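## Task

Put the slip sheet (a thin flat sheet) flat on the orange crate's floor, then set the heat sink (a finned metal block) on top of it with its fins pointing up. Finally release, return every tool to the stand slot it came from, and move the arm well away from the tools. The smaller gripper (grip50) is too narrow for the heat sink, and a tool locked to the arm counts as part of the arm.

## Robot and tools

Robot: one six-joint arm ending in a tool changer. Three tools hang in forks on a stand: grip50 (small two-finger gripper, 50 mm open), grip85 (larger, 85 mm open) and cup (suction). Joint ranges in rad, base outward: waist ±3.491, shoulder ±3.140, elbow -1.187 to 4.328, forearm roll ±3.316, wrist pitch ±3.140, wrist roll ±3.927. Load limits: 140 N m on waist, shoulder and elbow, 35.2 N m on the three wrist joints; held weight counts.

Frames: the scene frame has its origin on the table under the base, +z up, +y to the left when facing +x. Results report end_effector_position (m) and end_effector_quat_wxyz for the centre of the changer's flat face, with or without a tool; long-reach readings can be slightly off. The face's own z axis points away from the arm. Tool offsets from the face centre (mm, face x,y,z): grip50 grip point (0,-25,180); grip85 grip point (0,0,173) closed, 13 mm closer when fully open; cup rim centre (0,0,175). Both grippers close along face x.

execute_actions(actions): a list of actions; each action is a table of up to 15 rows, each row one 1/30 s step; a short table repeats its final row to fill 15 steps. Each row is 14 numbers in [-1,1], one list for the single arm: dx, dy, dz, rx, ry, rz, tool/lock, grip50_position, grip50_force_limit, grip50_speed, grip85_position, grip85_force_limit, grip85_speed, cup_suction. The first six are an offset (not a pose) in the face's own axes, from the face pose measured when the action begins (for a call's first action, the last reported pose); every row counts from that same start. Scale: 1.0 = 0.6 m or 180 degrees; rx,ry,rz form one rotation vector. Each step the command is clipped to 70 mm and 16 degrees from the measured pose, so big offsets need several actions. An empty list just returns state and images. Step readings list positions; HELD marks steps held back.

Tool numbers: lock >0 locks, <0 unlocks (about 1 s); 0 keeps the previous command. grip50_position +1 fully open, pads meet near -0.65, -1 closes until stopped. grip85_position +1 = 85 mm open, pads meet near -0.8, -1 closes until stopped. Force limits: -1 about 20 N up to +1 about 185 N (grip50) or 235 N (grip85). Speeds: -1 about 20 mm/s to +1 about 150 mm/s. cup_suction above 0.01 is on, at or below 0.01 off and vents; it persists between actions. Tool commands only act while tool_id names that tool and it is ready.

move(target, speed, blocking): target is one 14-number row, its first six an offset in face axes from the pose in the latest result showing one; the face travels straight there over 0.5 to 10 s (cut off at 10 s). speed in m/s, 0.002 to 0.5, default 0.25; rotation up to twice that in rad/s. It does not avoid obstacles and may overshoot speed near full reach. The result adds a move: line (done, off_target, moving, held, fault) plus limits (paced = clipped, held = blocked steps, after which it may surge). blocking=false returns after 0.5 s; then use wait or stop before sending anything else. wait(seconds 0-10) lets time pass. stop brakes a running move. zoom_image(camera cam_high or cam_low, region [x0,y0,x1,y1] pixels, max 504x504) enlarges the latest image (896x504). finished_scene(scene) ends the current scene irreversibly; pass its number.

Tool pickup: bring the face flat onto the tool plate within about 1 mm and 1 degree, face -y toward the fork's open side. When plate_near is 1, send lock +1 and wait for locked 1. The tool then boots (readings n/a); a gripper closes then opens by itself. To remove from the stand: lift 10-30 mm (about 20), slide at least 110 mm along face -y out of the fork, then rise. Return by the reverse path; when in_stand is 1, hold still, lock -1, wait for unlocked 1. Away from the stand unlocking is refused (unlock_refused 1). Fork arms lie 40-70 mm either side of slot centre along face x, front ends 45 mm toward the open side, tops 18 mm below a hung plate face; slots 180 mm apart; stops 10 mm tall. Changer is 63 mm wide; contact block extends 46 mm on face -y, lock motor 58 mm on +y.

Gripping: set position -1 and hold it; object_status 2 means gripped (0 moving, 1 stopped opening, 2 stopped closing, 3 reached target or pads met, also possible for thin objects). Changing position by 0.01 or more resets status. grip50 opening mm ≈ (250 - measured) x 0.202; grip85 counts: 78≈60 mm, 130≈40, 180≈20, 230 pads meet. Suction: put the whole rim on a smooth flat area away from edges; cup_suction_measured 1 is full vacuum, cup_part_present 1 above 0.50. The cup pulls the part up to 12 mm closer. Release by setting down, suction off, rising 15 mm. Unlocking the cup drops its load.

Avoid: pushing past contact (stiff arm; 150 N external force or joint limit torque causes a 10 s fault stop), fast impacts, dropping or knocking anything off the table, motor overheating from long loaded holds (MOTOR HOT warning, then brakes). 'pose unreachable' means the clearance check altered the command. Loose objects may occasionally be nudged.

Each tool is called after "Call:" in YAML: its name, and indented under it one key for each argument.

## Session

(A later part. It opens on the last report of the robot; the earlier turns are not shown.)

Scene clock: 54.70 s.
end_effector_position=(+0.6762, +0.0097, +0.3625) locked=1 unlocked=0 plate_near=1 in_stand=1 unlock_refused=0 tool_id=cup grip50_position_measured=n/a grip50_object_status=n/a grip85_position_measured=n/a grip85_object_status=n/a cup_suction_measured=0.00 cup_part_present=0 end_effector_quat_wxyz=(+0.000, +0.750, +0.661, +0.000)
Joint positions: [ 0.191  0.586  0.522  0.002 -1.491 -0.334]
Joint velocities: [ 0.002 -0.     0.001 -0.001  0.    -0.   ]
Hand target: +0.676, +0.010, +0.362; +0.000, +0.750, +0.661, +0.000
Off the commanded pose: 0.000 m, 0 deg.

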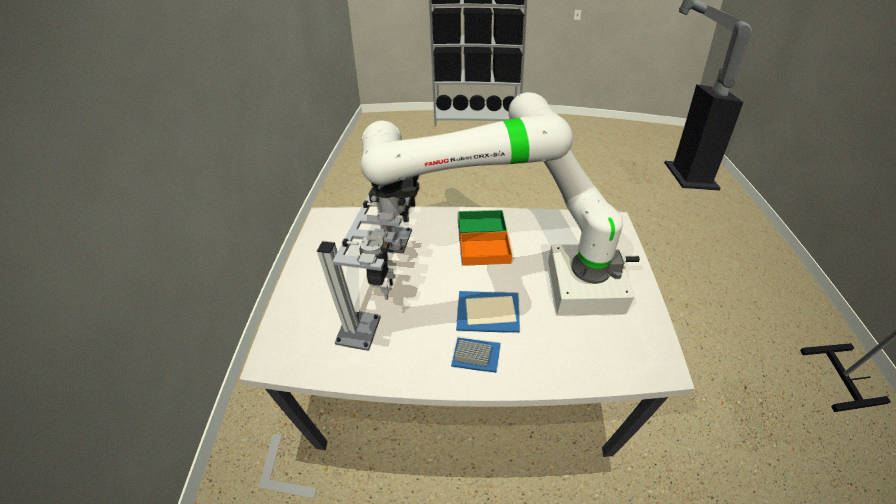

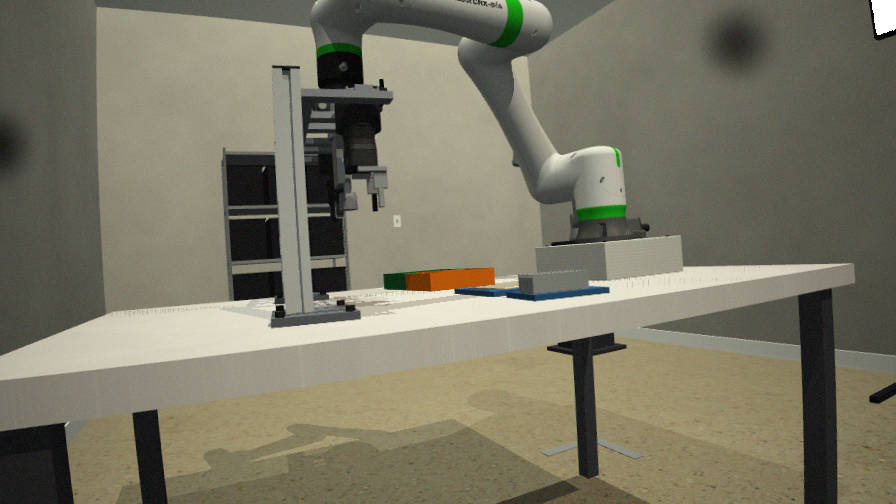

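Call:
execute_actions:
  actions:
    - [[0,0,-0.001,0,0,0,0,0,0,0,0,0,0,0],[0,0,-0.0033,0,0,0,0,0,0,0,0,0,0,0],[0,0,-0.0067,0,0,0,0,0,0,0,0,0,0,0],[0,0,-0.011,0,0,0,0,0,0,0,0,0,0,0],[0,0,-0.0157,0,0,0,0,0,0,0,0,0,0,0],[0,0,-0.0203,0,0,0,0,0,0,0,0,0,0,0],[0,0,-0.0247,0,0,0,0,0,0,0,0,0,0,0],[0,0,-0.0283,0,0,0,0,0,0,0,0,0,0,0],[0,0,-0.031,0,0,0,0,0,0,0,0,0,0,0],[0,0,-0.0327,0,0,0,0,0,0,0,0,0,0,0],[0,0,-0.0333,0,0,0,0,0,0,0,0,0,0,0]]

Call:
move:
  target: [0,-0.2,0,0,0,0,0,0,0,0,0,0,0,0]
  speed: 0.15

Scene clock: 58.17 s.
end_effector_position=(+0.6763, +0.0097, +0.3823) locked=1 unlocked=0 plate_near=1 in_stand=0 unlock_refused=0 tool_id=cup grip50_position_measured=n/a grip50_object_status=n/a grip85_position_measured=n/a grip85_object_status=n/a cup_suction_measured=0.00 cup_part_present=0 end_effector_quat_wxyz=(+0.000, +0.750, +0.661, +0.000)
Joint positions: [ 0.191  0.583  0.563  0.002 -1.535 -0.334]
Joint velocities: [ 0.001  0.     0.011 -0.001 -0.011 -0.   ]
Hand target: +0.676, +0.010, +0.382; +0.000, +0.750, +0.661, +0.000
Off the commanded pose: 0.000 m, 0 deg.
Step readings (end_effector_position):
0: (+0.6762, +0.0097, +0.3625)
1: (+0.6762, +0.0097, +0.3625)
2: (+0.6762, +0.0097, +0.3625)
4: (+0.6763, +0.0097, +0.3640)
8: (+0.6763, +0.0098, +0.3729)
15: end_effector_position above

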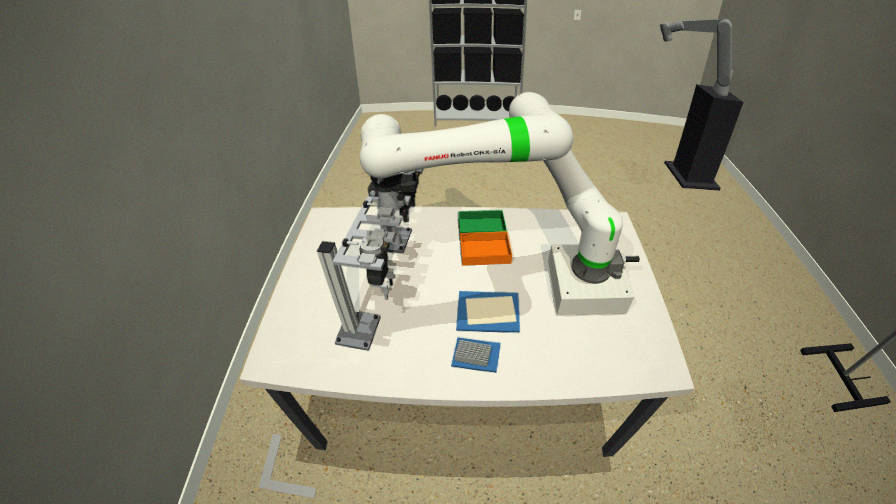

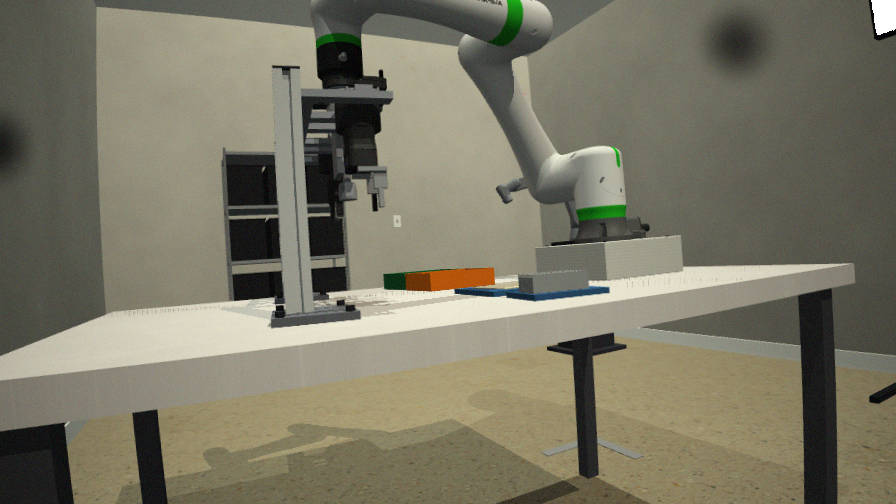

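Scene clock: 59.37 s.
end_effector_position=(+0.5573, +0.0249, +0.3825) locked=1 unlocked=0 plate_near=1 in_stand=0 unlock_refused=0 tool_id=cup grip50_position_measured=n/a grip50_object_status=n/a grip85_position_measured=n/a grip85_object_status=n/a cup_suction_measured=0.00 cup_part_present=0 end_effector_quat_wxyz=(+0.000, +0.750, +0.661, +0.000)
Joint positions: [ 0.264  0.268  0.121  0.003 -1.408 -0.408]
Joint velocities: [ 0.    -0.002 -0.002  0.     0.    -0.   ]
Hand target: +0.557, +0.025, +0.383; +0.000, +0.750, +0.661, +0.000
Off the commanded pose: 0.000 m, 0 deg.
move: done

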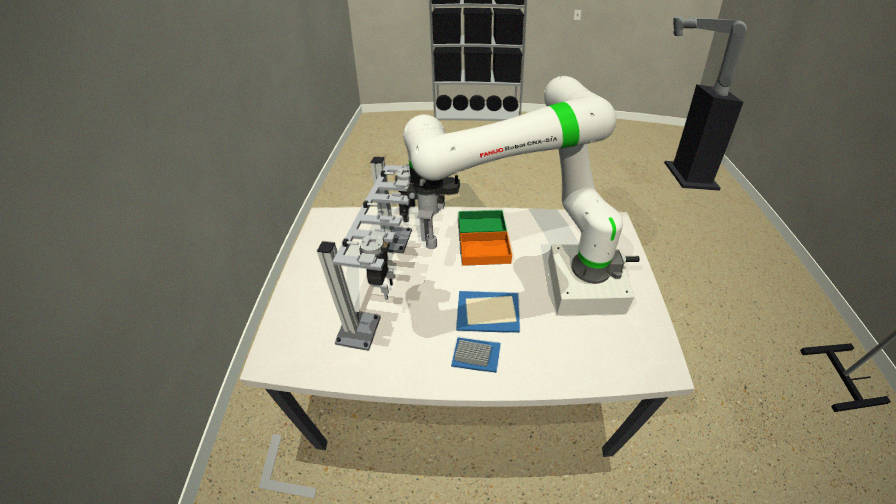

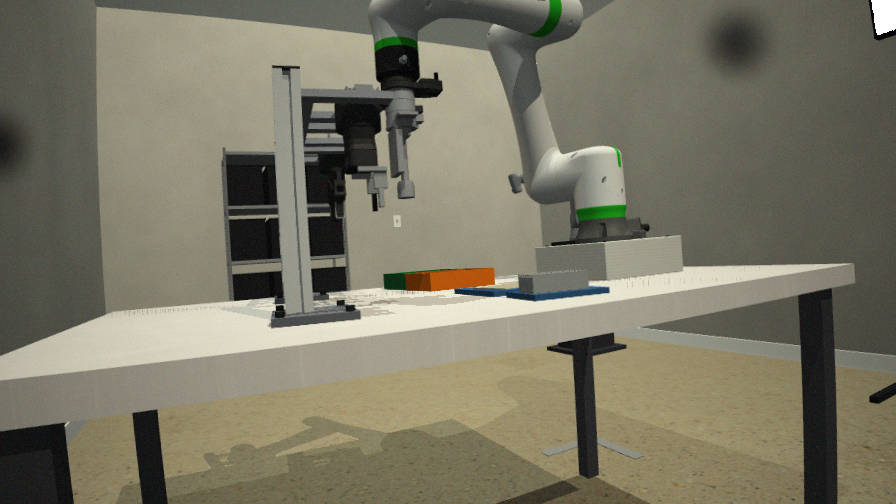

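Call:
move:
  target: [0.13087,-0.34485,0.30583,0,0,0,0,0,0,0,0,0,0,0]
  speed: 0.3

Call:
zoom_image:
  camera: "cam_high"
  region: [450, 285, 530, 340]

Scene clock: 64.17 s.
end_effector_position=(+0.3616, +0.1292, +0.1993) locked=1 unlocked=0 plate_near=1 in_stand=0 unlock_refused=0 tool_id=cup grip50_position_measured=n/a grip50_object_status=n/a grip85_position_measured=n/a grip85_object_status=n/a cup_suction_measured=0.00 cup_part_present=0 end_effector_quat_wxyz=(-0.000, +0.750, +0.662, +0.000)
Joint positions: [ 0.678  0.038 -0.623  0.01  -0.896 -0.827]
Joint velocities: [ 0.003  0.    -0.002  0.002  0.001 -0.004]
Hand target: +0.362, +0.129, +0.199; -0.000, +0.750, +0.662, +0.000
Off the commanded pose: 0.001 m, 0 deg.
move: done

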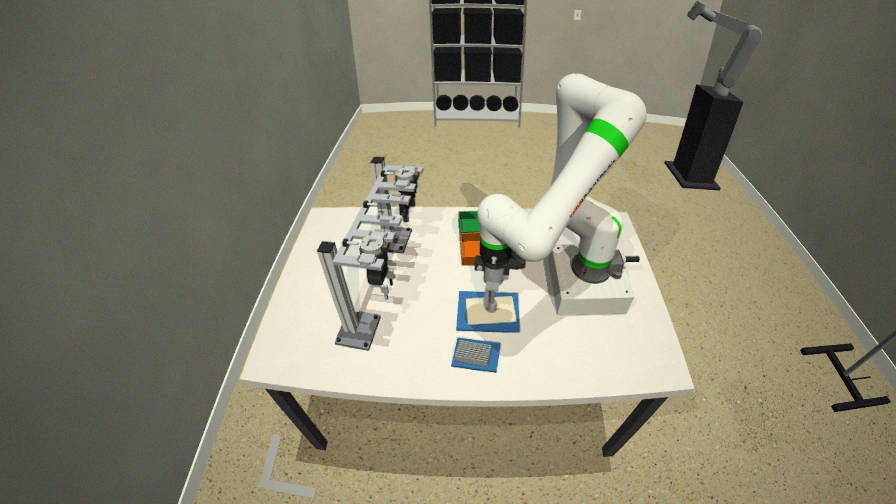

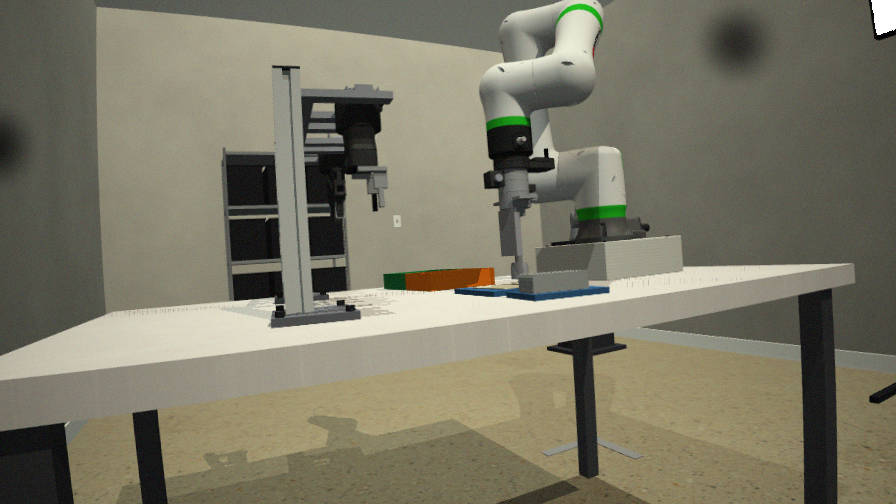

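Region (450, 285, 530, 340) of cam_high's 896x504 image, scaled by 6.300, with more detail than that image has; it fills the top 346 rows of this view, and the rest is white.

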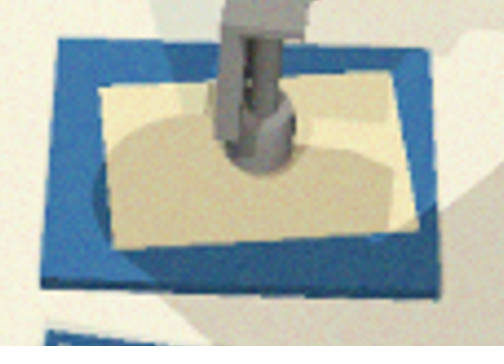

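Call:
execute_actions:
  actions:
    - [[-0.001,0.0007,0.001,0,0,0,0,0,0,0,0,0,0,1],[-0.0022,0.0015,0.003,0,0,0,0,0,0,0,0,0,0,1],[-0.0034,0.0023,0.0055,0,0,0,0,0,0,0,0,0,0,1],[-0.0043,0.0029,0.008,0,0,0,0,0,0,0,0,0,0,1],[-0.0043,0.0029,0.0103,0,0,0,0,0,0,0,0,0,0,1],[-0.0043,0.0029,0.0123,0,0,0,0,0,0,0,0,0,0,1],[-0.0043,0.0029,0.014,0,0,0,0,0,0,0,0,0,0,1],[-0.0043,0.0029,0.0153,0,0,0,0,0,0,0,0,0,0,1],[-0.0043,0.0029,0.0163,0,0,0,0,0,0,0,0,0,0,1],[-0.0043,0.0029,0.0172,0,0,0,0,0,0,0,0,0,0,1],[-0.0043,0.0029,0.018,0,0,0,0,0,0,0,0,0,0,1],[-0.0043,0.0029,0.0187,0,0,0,0,0,0,0,0,0,0,1]]

Scene clock: 67.60 s.
end_effector_position=(+0.3630, +0.1264, +0.1883) locked=1 unlocked=0 plate_near=1 in_stand=0 unlock_refused=0 tool_id=cup grip50_position_measured=n/a grip50_object_status=n/a grip85_position_measured=n/a grip85_object_status=n/a cup_suction_measured=0.21 cup_part_present=0 end_effector_quat_wxyz=(-0.000, +0.750, +0.662, +0.000)
Joint positions: [ 0.669  0.06  -0.632  0.01  -0.864 -0.818]
Joint velocities: [-0.001  0.008 -0.003  0.001  0.01  -0.   ]
Hand target: +0.363, +0.126, +0.188; -0.000, +0.750, +0.662, +0.000
Off the commanded pose: 0.000 m, 0 deg.
Step readings (end_effector_position):
0: (+0.3616, +0.1292, +0.1993)
1: (+0.3616, +0.1292, +0.1993)
2: (+0.3617, +0.1292, +0.1991)
4: (+0.3622, +0.1281, +0.1976)
8: (+0.3629, +0.1266, +0.1926)
15: end_effector_position above

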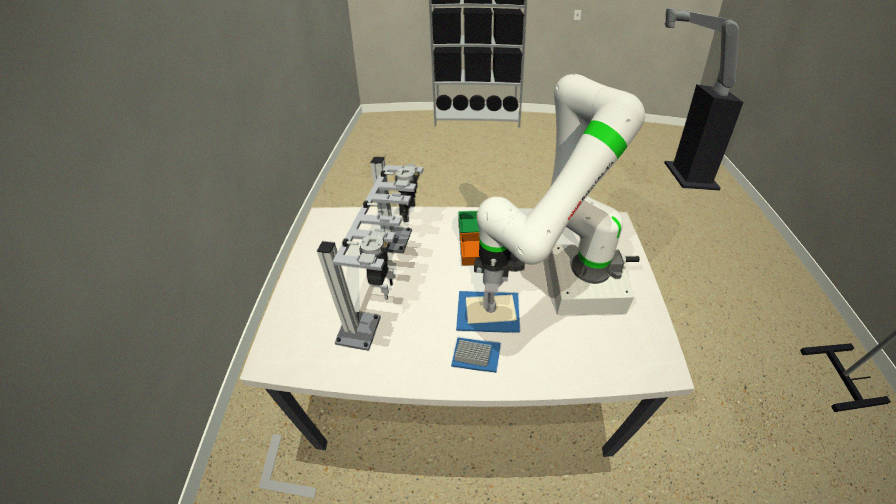

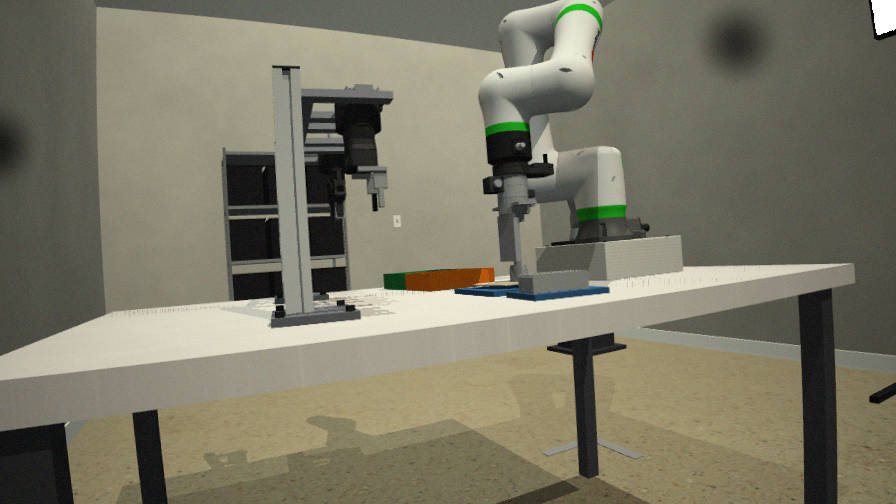

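Call:
execute_actions:
  actions: []

Call:
zoom_image:
  camera: "cam_high"
  region: [450, 285, 530, 340]

Scene clock: 71.17 s.
end_effector_position=(+0.3630, +0.1264, +0.1881) locked=1 unlocked=0 plate_near=1 in_stand=0 unlock_refused=0 tool_id=cup grip50_position_measured=n/a grip50_object_status=n/a grip85_position_measured=n/a grip85_object_status=n/a cup_suction_measured=0.86 cup_part_present=1 end_effector_quat_wxyz=(-0.000, +0.750, +0.662, +0.000)
Joint positions: [ 0.669  0.061 -0.632  0.01  -0.864 -0.818]
Joint velocities: [-0.     0.    -0.    -0.001  0.001 -0.   ]
Hand target: +0.363, +0.126, +0.188; -0.000, +0.750, +0.662, +0.000
Off the commanded pose: 0.000 m, 0 deg.

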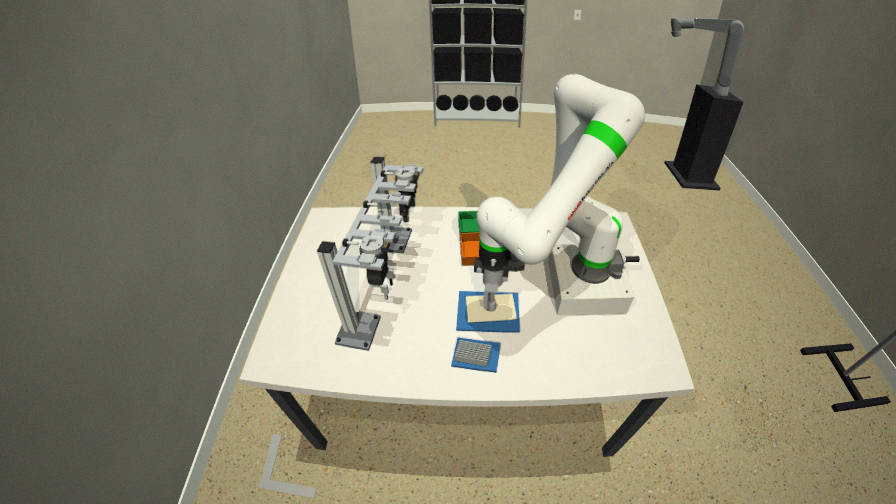

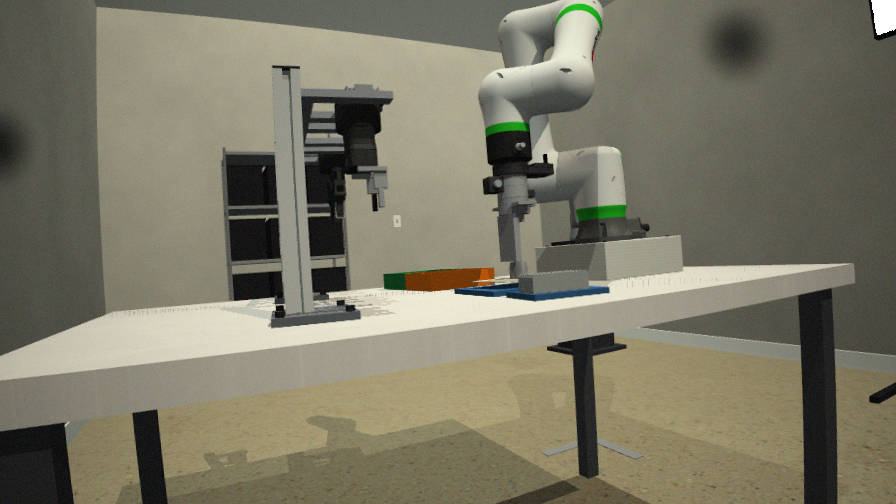

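Region (450, 285, 530, 340) of cam_high's 896x504 image, scaled by 6.300, with more detail than that image has; it fills the top 346 rows of this view, and the rest is white.

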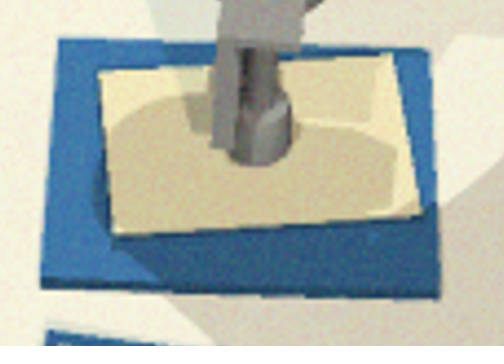

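Call:
move:
  target: [-0.48697,0.08655,-0.09483,0,0,0.0028,0,0,0,0,0,0,0,1]
  speed: 0.25

Call:
zoom_image:
  camera: "cam_high"
  region: [450, 200, 530, 275]

Scene clock: 74.53 s.
end_effector_position=(+0.3776, -0.1704, +0.2451) locked=1 unlocked=0 plate_near=1 in_stand=0 unlock_refused=0 tool_id=cup grip50_position_measured=n/a grip50_object_status=n/a grip85_position_measured=n/a grip85_object_status=n/a cup_suction_measured=0.86 cup_part_present=1 end_effector_quat_wxyz=(+0.001, +0.753, +0.658, -0.000)
Joint positions: [-0.125  0.041 -0.488 -0.003 -1.026 -0.025]
Joint velocities: [-0.     0.001  0.002 -0.001 -0.     0.003]
Hand target: +0.378, -0.170, +0.245; +0.001, +0.753, +0.658, -0.000
Off the commanded pose: 0.001 m, 0 deg.
move: done

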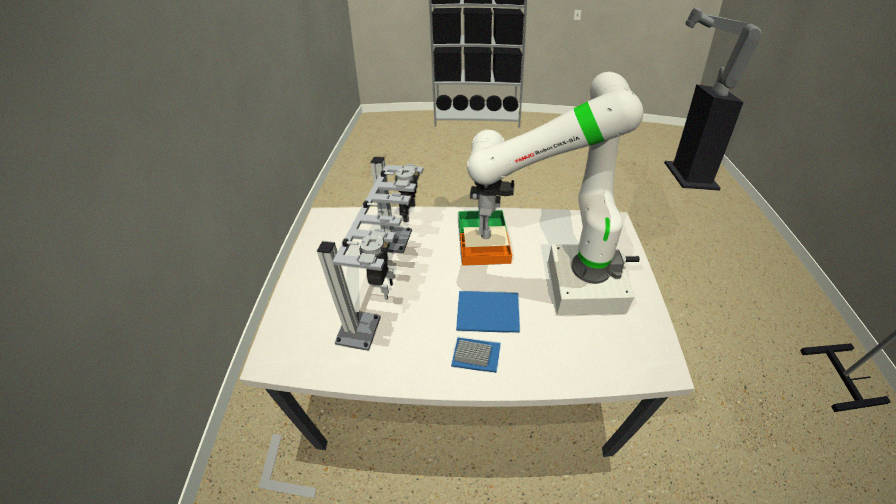

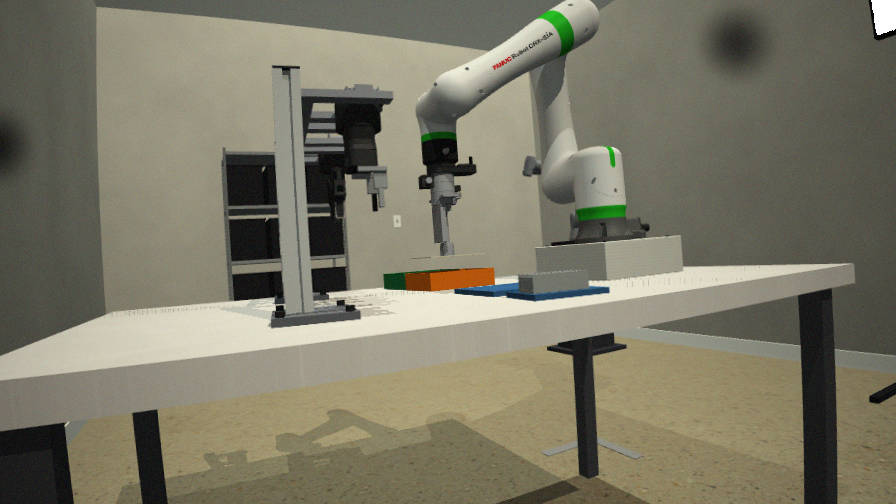

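Region (450, 200, 530, 275) of cam_high's 896x504 image, scaled by 6.300, with more detail than that image has; it fills the top 472 rows of this view, and the rest is white.

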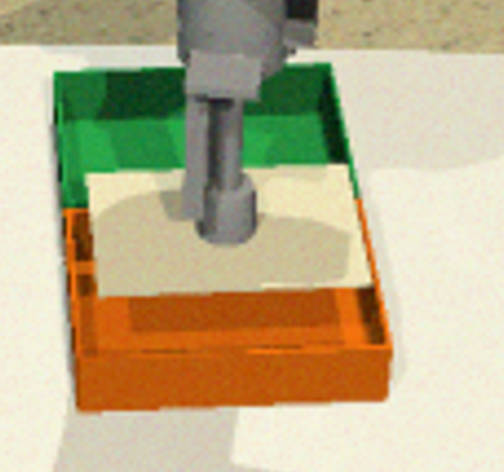

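Call:
move:
  target: [0.0025,0,0.1218,0,0,0,0,0,0,0,0,0,0,1]
  speed: 0.12

Call:
zoom_image:
  camera: "cam_high"
  region: [450, 200, 530, 275]

Scene clock: 79.33 s.
end_effector_position=(+0.3777, -0.1689, +0.1721) locked=1 unlocked=0 plate_near=1 in_stand=0 unlock_refused=0 tool_id=cup grip50_position_measured=n/a grip50_object_status=n/a grip85_position_measured=n/a grip85_object_status=n/a cup_suction_measured=0.86 cup_part_present=1 end_effector_quat_wxyz=(+0.001, +0.753, +0.658, -0.000)
Joint positions: [-0.121  0.163 -0.561 -0.003 -0.83  -0.028]
Joint velocities: [ 0.     0.002  0.001  0.     0.001 -0.   ]
Hand target: +0.378, -0.169, +0.172; +0.001, +0.753, +0.658, -0.000
Off the commanded pose: 0.000 m, 0 deg.
move: done

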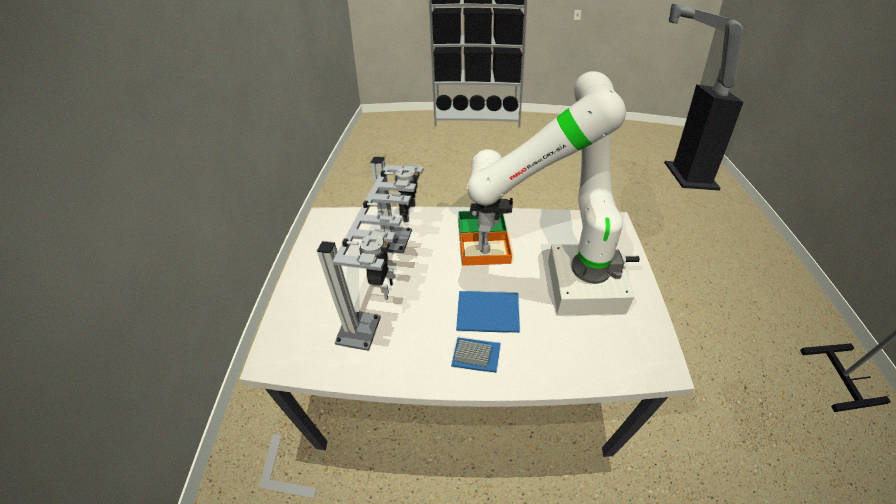

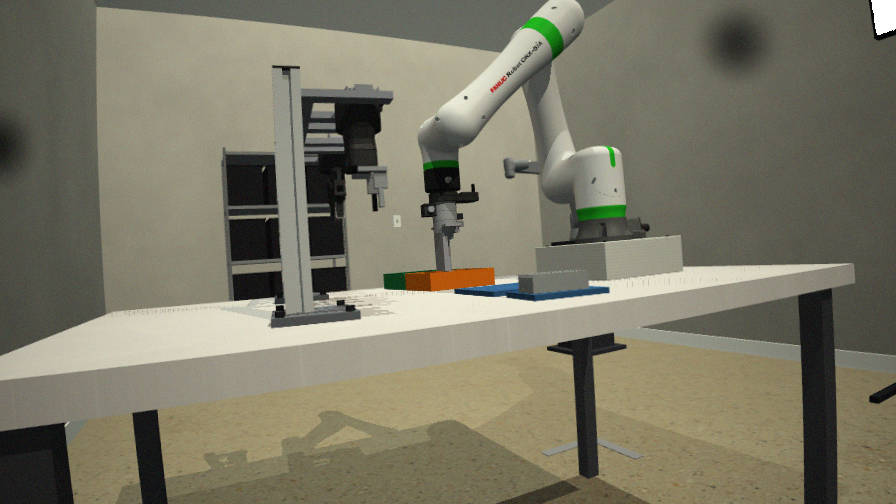

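Region (450, 200, 530, 275) of cam_high's 896x504 image, scaled by 6.300, with more detail than that image has; it fills the top 472 rows of this view, and the rest is white.

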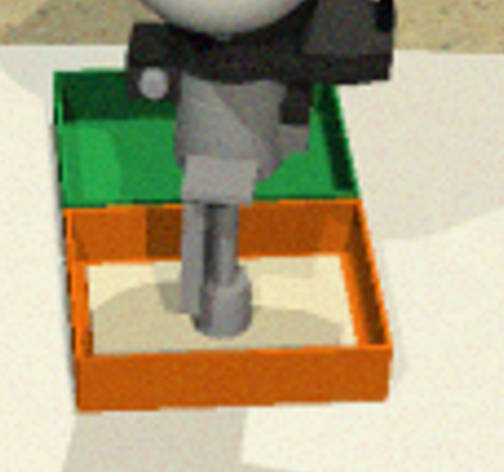

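Call:
execute_actions:
  actions:
    - [[0,0,0.001,0,0,0,0,0,0,0,0,0,0,1],[0,0,0.002,0,0,0,0,0,0,0,0,0,0,1],[0,0,0.003,0,0,0,0,0,0,0,0,0,0,1],[0,0,0.004,0,0,0,0,0,0,0,0,0,0,1],[0,0,0.005,0,0,0,0,0,0,0,0,0,0,1],[0,0,0.0058,0,0,0,0,0,0,0,0,0,0,1],[0,0,0.0058,0,0,0,0,0,0,0,0,0,0,1],[0,0,0.0058,0,0,0,0,0,0,0,0,0,0,1],[0,0,0.0058,0,0,0,0,0,0,0,0,0,0,1],[0,0,0.0058,0,0,0,0,0,0,0,0,0,0,1],[0,0,0.0058,0,0,0,0,0,0,0,0,0,0,0]]

Scene clock: 81.20 s.
end_effector_position=(+0.3777, -0.1689, +0.1687) locked=1 unlocked=0 plate_near=1 in_stand=0 unlock_refused=0 tool_id=cup grip50_position_measured=n/a grip50_object_status=n/a grip85_position_measured=n/a grip85_object_status=n/a cup_suction_measured=0.00 cup_part_present=0 end_effector_quat_wxyz=(+0.001, +0.753, +0.658, -0.000)
Joint positions: [-0.121  0.17  -0.564 -0.003 -0.821 -0.028]
Joint velocities: [ 0.001  0.     0.    -0.001  0.002  0.   ]
Hand target: +0.378, -0.169, +0.169; +0.001, +0.753, +0.658, -0.000
Off the commanded pose: 0.000 m, 0 deg.
Step readings (end_effector_position):
0: (+0.3777, -0.1689, +0.1720)
1: (+0.3777, -0.1689, +0.1720)
2: (+0.3777, -0.1689, +0.1718)
4: (+0.3777, -0.1689, +0.1710)
8: (+0.3777, -0.1689, +0.1690)
15: end_effector_position above

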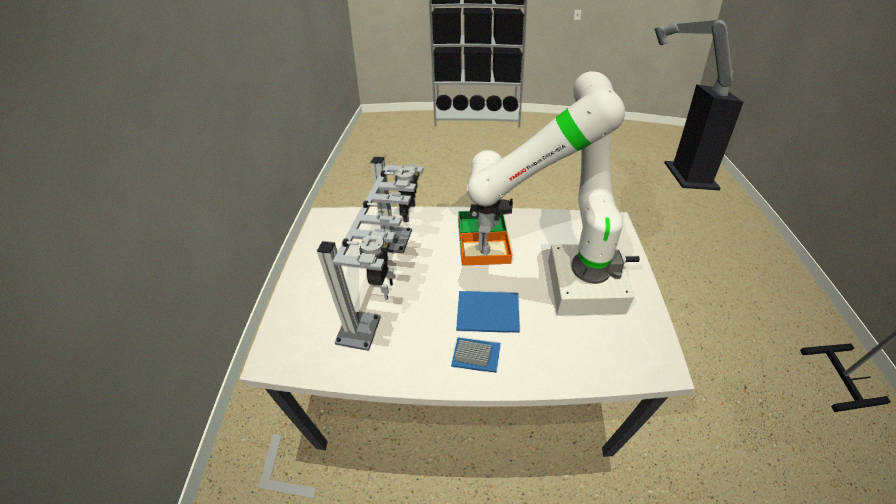

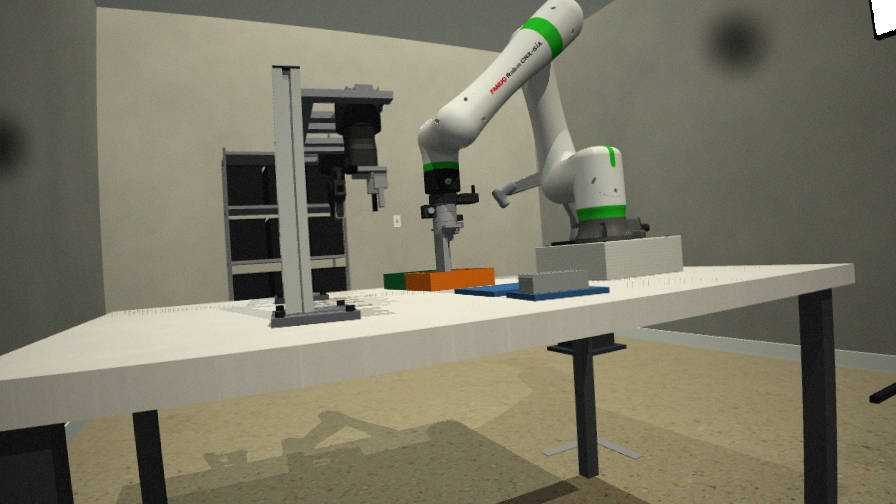

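Call:
execute_actions:
  actions:
    - [[0,0,-0.0015,0,0,0,0,0,0,0,0,0,0,0],[0,0,-0.0045,0,0,0,0,0,0,0,0,0,0,0],[0,0,-0.009,0,0,0,0,0,0,0,0,0,0,0],[0,0,-0.015,0,0,0,0,0,0,0,0,0,0,0],[0,0,-0.022,0,0,0,0,0,0,0,0,0,0,0],[0,0,-0.029,0,0,0,0,0,0,0,0,0,0,0],[0,0,-0.036,0,0,0,0,0,0,0,0,0,0,0],[0,0,-0.043,0,0,0,0,0,0,0,0,0,0,0],[0,0,-0.049,0,0,0,0,0,0,0,0,0,0,0],[0,0,-0.0535,0,0,0,0,0,0,0,0,0,0,0],[0,0,-0.0565,0,0,0,0,0,0,0,0,0,0,0],[0,0,-0.058,0,0,0,0,0,0,0,0,0,0,0]]

Call:
zoom_image:
  camera: "cam_high"
  region: [450, 200, 530, 275]

Scene clock: 84.37 s.
end_effector_position=(+0.3778, -0.1689, +0.2026) locked=1 unlocked=0 plate_near=1 in_stand=0 unlock_refused=0 tool_id=cup grip50_position_measured=n/a grip50_object_status=n/a grip85_position_measured=n/a grip85_object_status=n/a cup_suction_measured=0.00 cup_part_present=0 end_effector_quat_wxyz=(+0.001, +0.753, +0.658, -0.000)
Joint positions: [-0.121  0.108 -0.535 -0.003 -0.912 -0.028]
Joint velocities: [ 0.001 -0.028  0.016 -0.001 -0.049 -0.   ]
Hand target: +0.378, -0.169, +0.203; +0.001, +0.753, +0.658, -0.000
Off the commanded pose: 0.001 m, 0 deg.
Step readings (end_effector_position):
0: (+0.3777, -0.1689, +0.1686)
1: (+0.3777, -0.1689, +0.1686)
2: (+0.3777, -0.1689, +0.1688)
4: (+0.3775, -0.1689, +0.1709)
8: (+0.3776, -0.1689, +0.1827)
15: end_effector_position above

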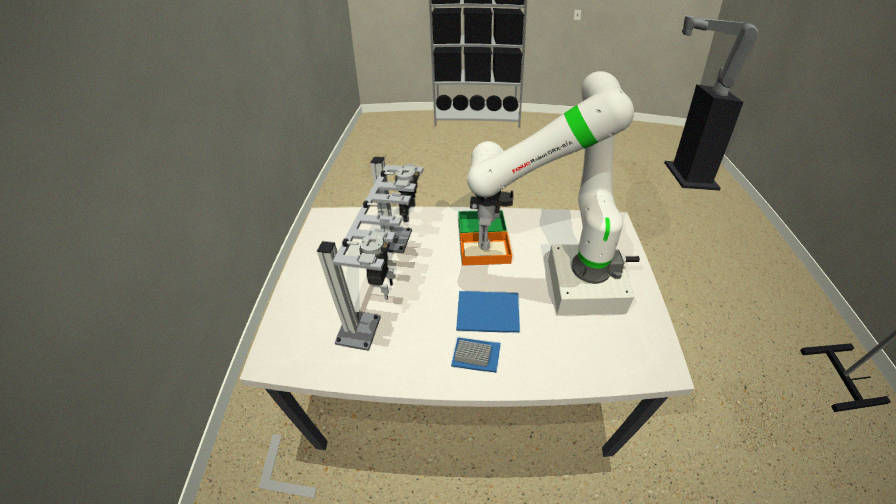

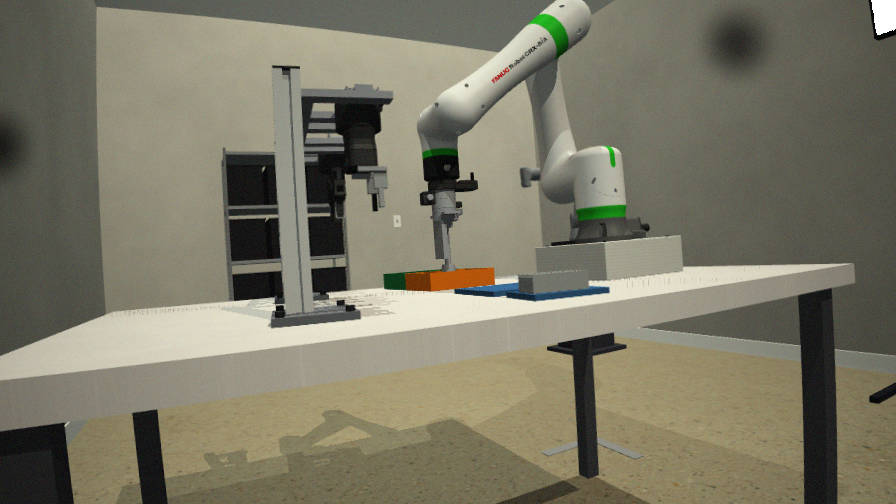

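Region (450, 200, 530, 275) of cam_high's 896x504 image, scaled by 6.300, with more detail than that image has; it fills the top 472 rows of this view, and the rest is white.

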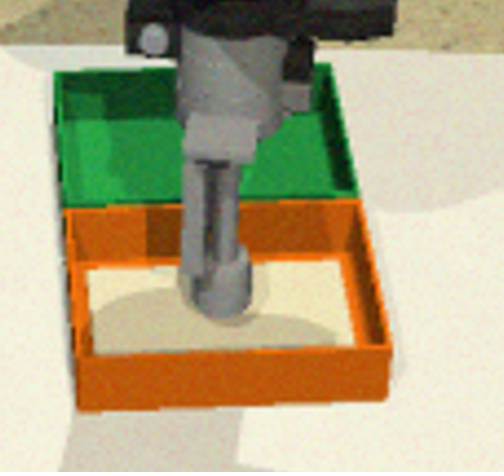

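Call:
move:
  target: [0.36025,0.25312,-0.29983,0,0,-0.0027,0,0,0,0,0,0,0,0]
  speed: 0.3

Scene clock: 87.83 s.
end_effector_position=(+0.5577, +0.0251, +0.3820) locked=1 unlocked=0 plate_near=1 in_stand=0 unlock_refused=0 tool_id=cup grip50_position_measured=n/a grip50_object_status=n/a grip85_position_measured=n/a grip85_object_status=n/a cup_suction_measured=0.00 cup_part_present=0 end_effector_quat_wxyz=(+0.001, +0.750, +0.662, +0.000)
Joint positions: [ 0.264  0.27   0.122  0.003 -1.407 -0.408]
Joint velocities: [-0.001  0.002  0.003 -0.003 -0.002 -0.   ]
Hand target: +0.558, +0.025, +0.382; +0.001, +0.750, +0.662, +0.000
Off the commanded pose: 0.001 m, 0 deg.
move: done

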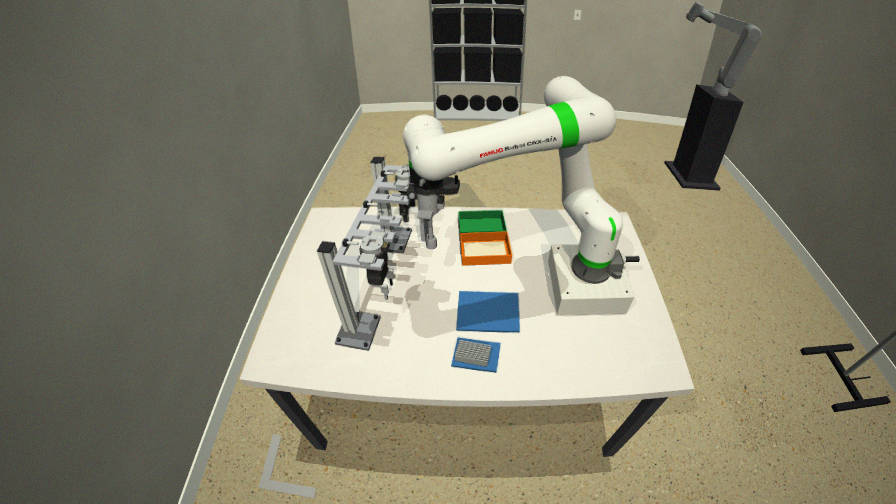

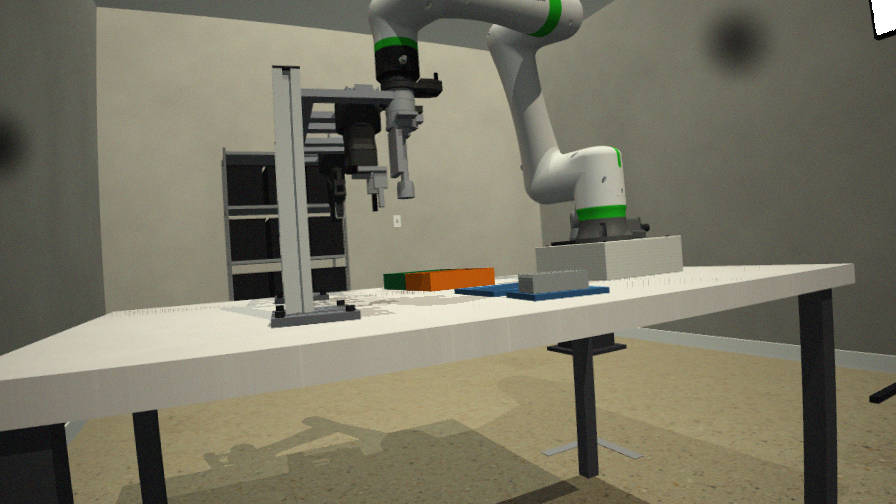

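Call:
move:
  target: [-0.0007,0.19915,-0.0005,0,0,0,0,0,0,0,0,0,0,0]
  speed: 0.15

Scene clock: 90.03 s.
end_effector_position=(+0.6762, +0.0095, +0.3822) locked=1 unlocked=0 plate_near=1 in_stand=0 unlock_refused=0 tool_id=cup grip50_position_measured=n/a grip50_object_status=n/a grip85_position_measured=n/a grip85_object_status=n/a cup_suction_measured=0.00 cup_part_present=0 end_effector_quat_wxyz=(+0.001, +0.750, +0.662, +0.000)
Joint positions: [ 0.191  0.582  0.562  0.002 -1.534 -0.334]
Joint velocities: [-0.001  0.002  0.004 -0.001 -0.001  0.   ]
Hand target: +0.676, +0.009, +0.382; +0.001, +0.750, +0.662, +0.000
Off the commanded pose: 0.000 m, 0 deg.
move: done

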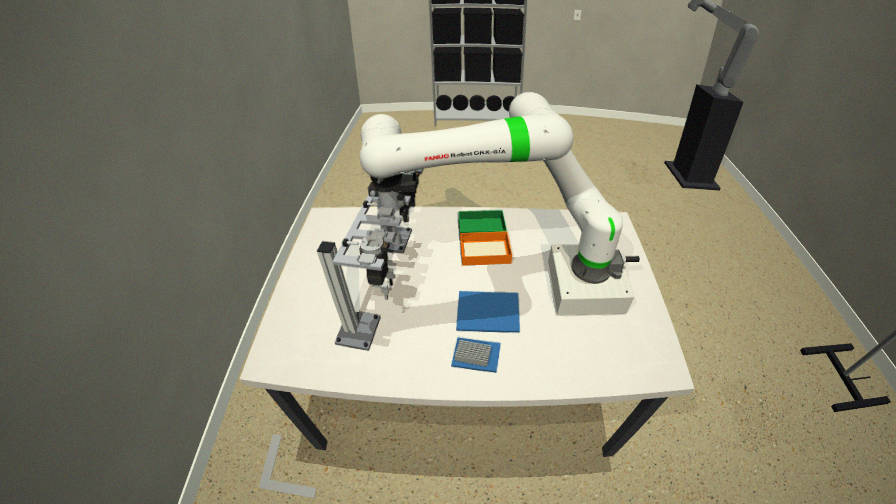

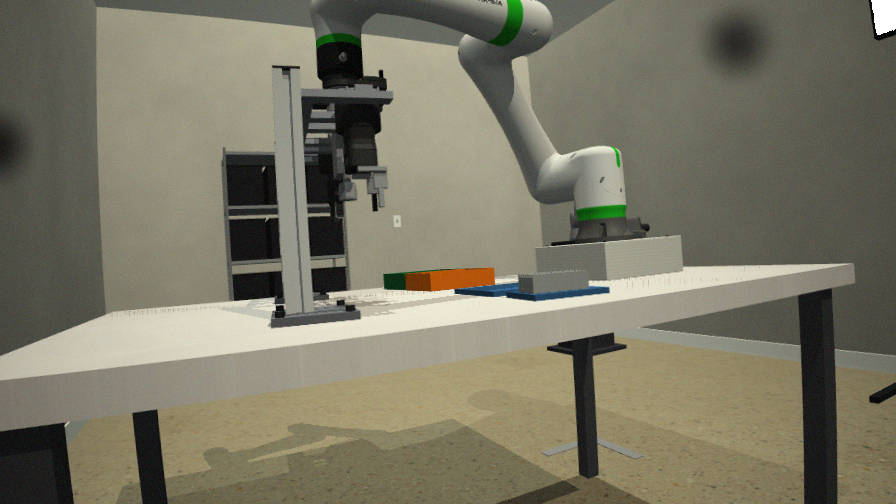

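Call:
execute_actions:
  actions:
    - [[0.0003,0,0.0015,0,0,0,0,0,0,0,0,0,0,0],[0.0003,0,0.004,0,0,0,0,0,0,0,0,0,0,0],[0.0003,0,0.007,0,0,0,0,0,0,0,0,0,0,0],[0.0003,0,0.010,0,0,0,0,0,0,0,0,0,0,0],[0.0003,0,0.0125,0,0,0,0,0,0,0,0,0,0,0],[0.0003,0,0.0145,0,0,0,0,0,0,0,0,0,0,0],[0.0003,0,0.016,0,0,0,0,0,0,0,0,0,0,0],[0.0003,0,0.0172,0,0,0,0,0,0,0,0,0,0,0],[0.0003,0,0.0183,0,0,0,0,0,0,0,0,0,0,0],[0.0003,0,0.0192,0,0,0,0,0,0,0,0,0,0,0]]

Call:
zoom_image:
  camera: "cam_high"
  region: [370, 185, 420, 225]

Scene clock: 92.00 s.
end_effector_position=(+0.6762, +0.0095, +0.3708) locked=1 unlocked=0 plate_near=1 in_stand=0 unlock_refused=0 tool_id=cup grip50_position_measured=n/a grip50_object_status=n/a grip85_position_measured=n/a grip85_object_status=n/a cup_suction_measured=0.00 cup_part_present=0 end_effector_quat_wxyz=(+0.001, +0.750, +0.661, +0.000)
Joint positions: [ 0.191  0.584  0.538  0.002 -1.509 -0.334]
Joint velocities: [-0.001  0.001 -0.004 -0.002  0.004 -0.   ]
Hand target: +0.676, +0.010, +0.371; +0.001, +0.750, +0.662, +0.000
Off the commanded pose: 0.000 m, 0 deg.
Step readings (end_effector_position):
0: (+0.6762, +0.0095, +0.3822)
1: (+0.6762, +0.0095, +0.3822)
2: (+0.6762, +0.0095, +0.3821)
4: (+0.6761, +0.0095, +0.3802)
8: (+0.6762, +0.0095, +0.3744)
15: end_effector_position above

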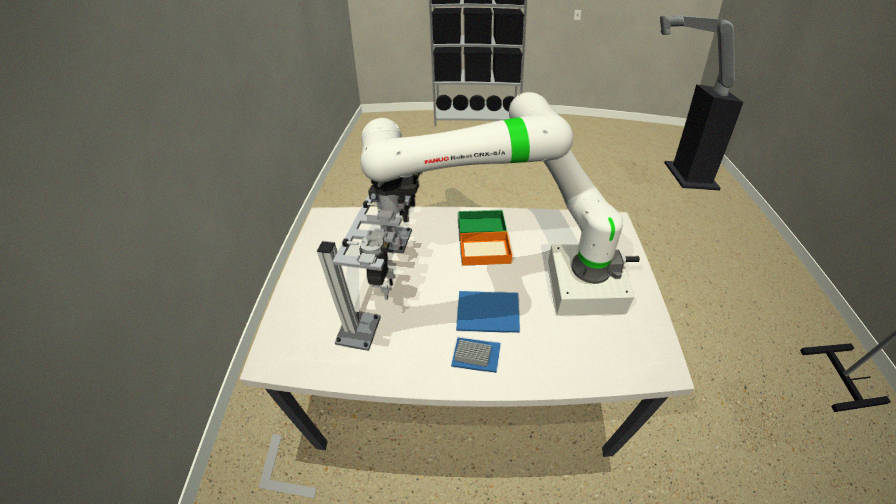

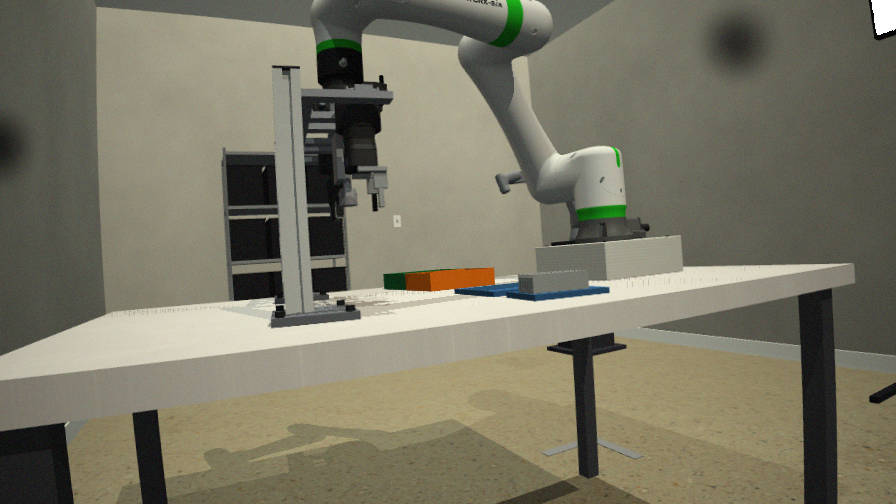

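Region (370, 185, 420, 225) of cam_high's 896x504 image, scaled by 10.080, with more detail than that image has; it fills the top 403 rows of this view, and the rest is white.

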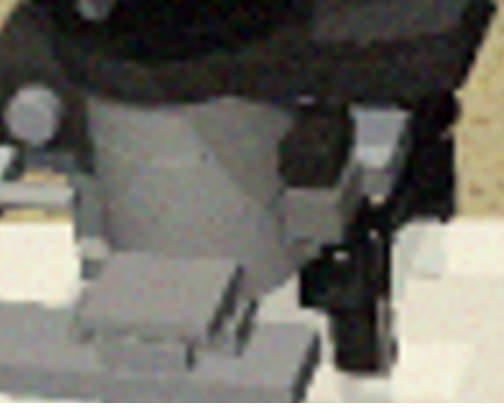

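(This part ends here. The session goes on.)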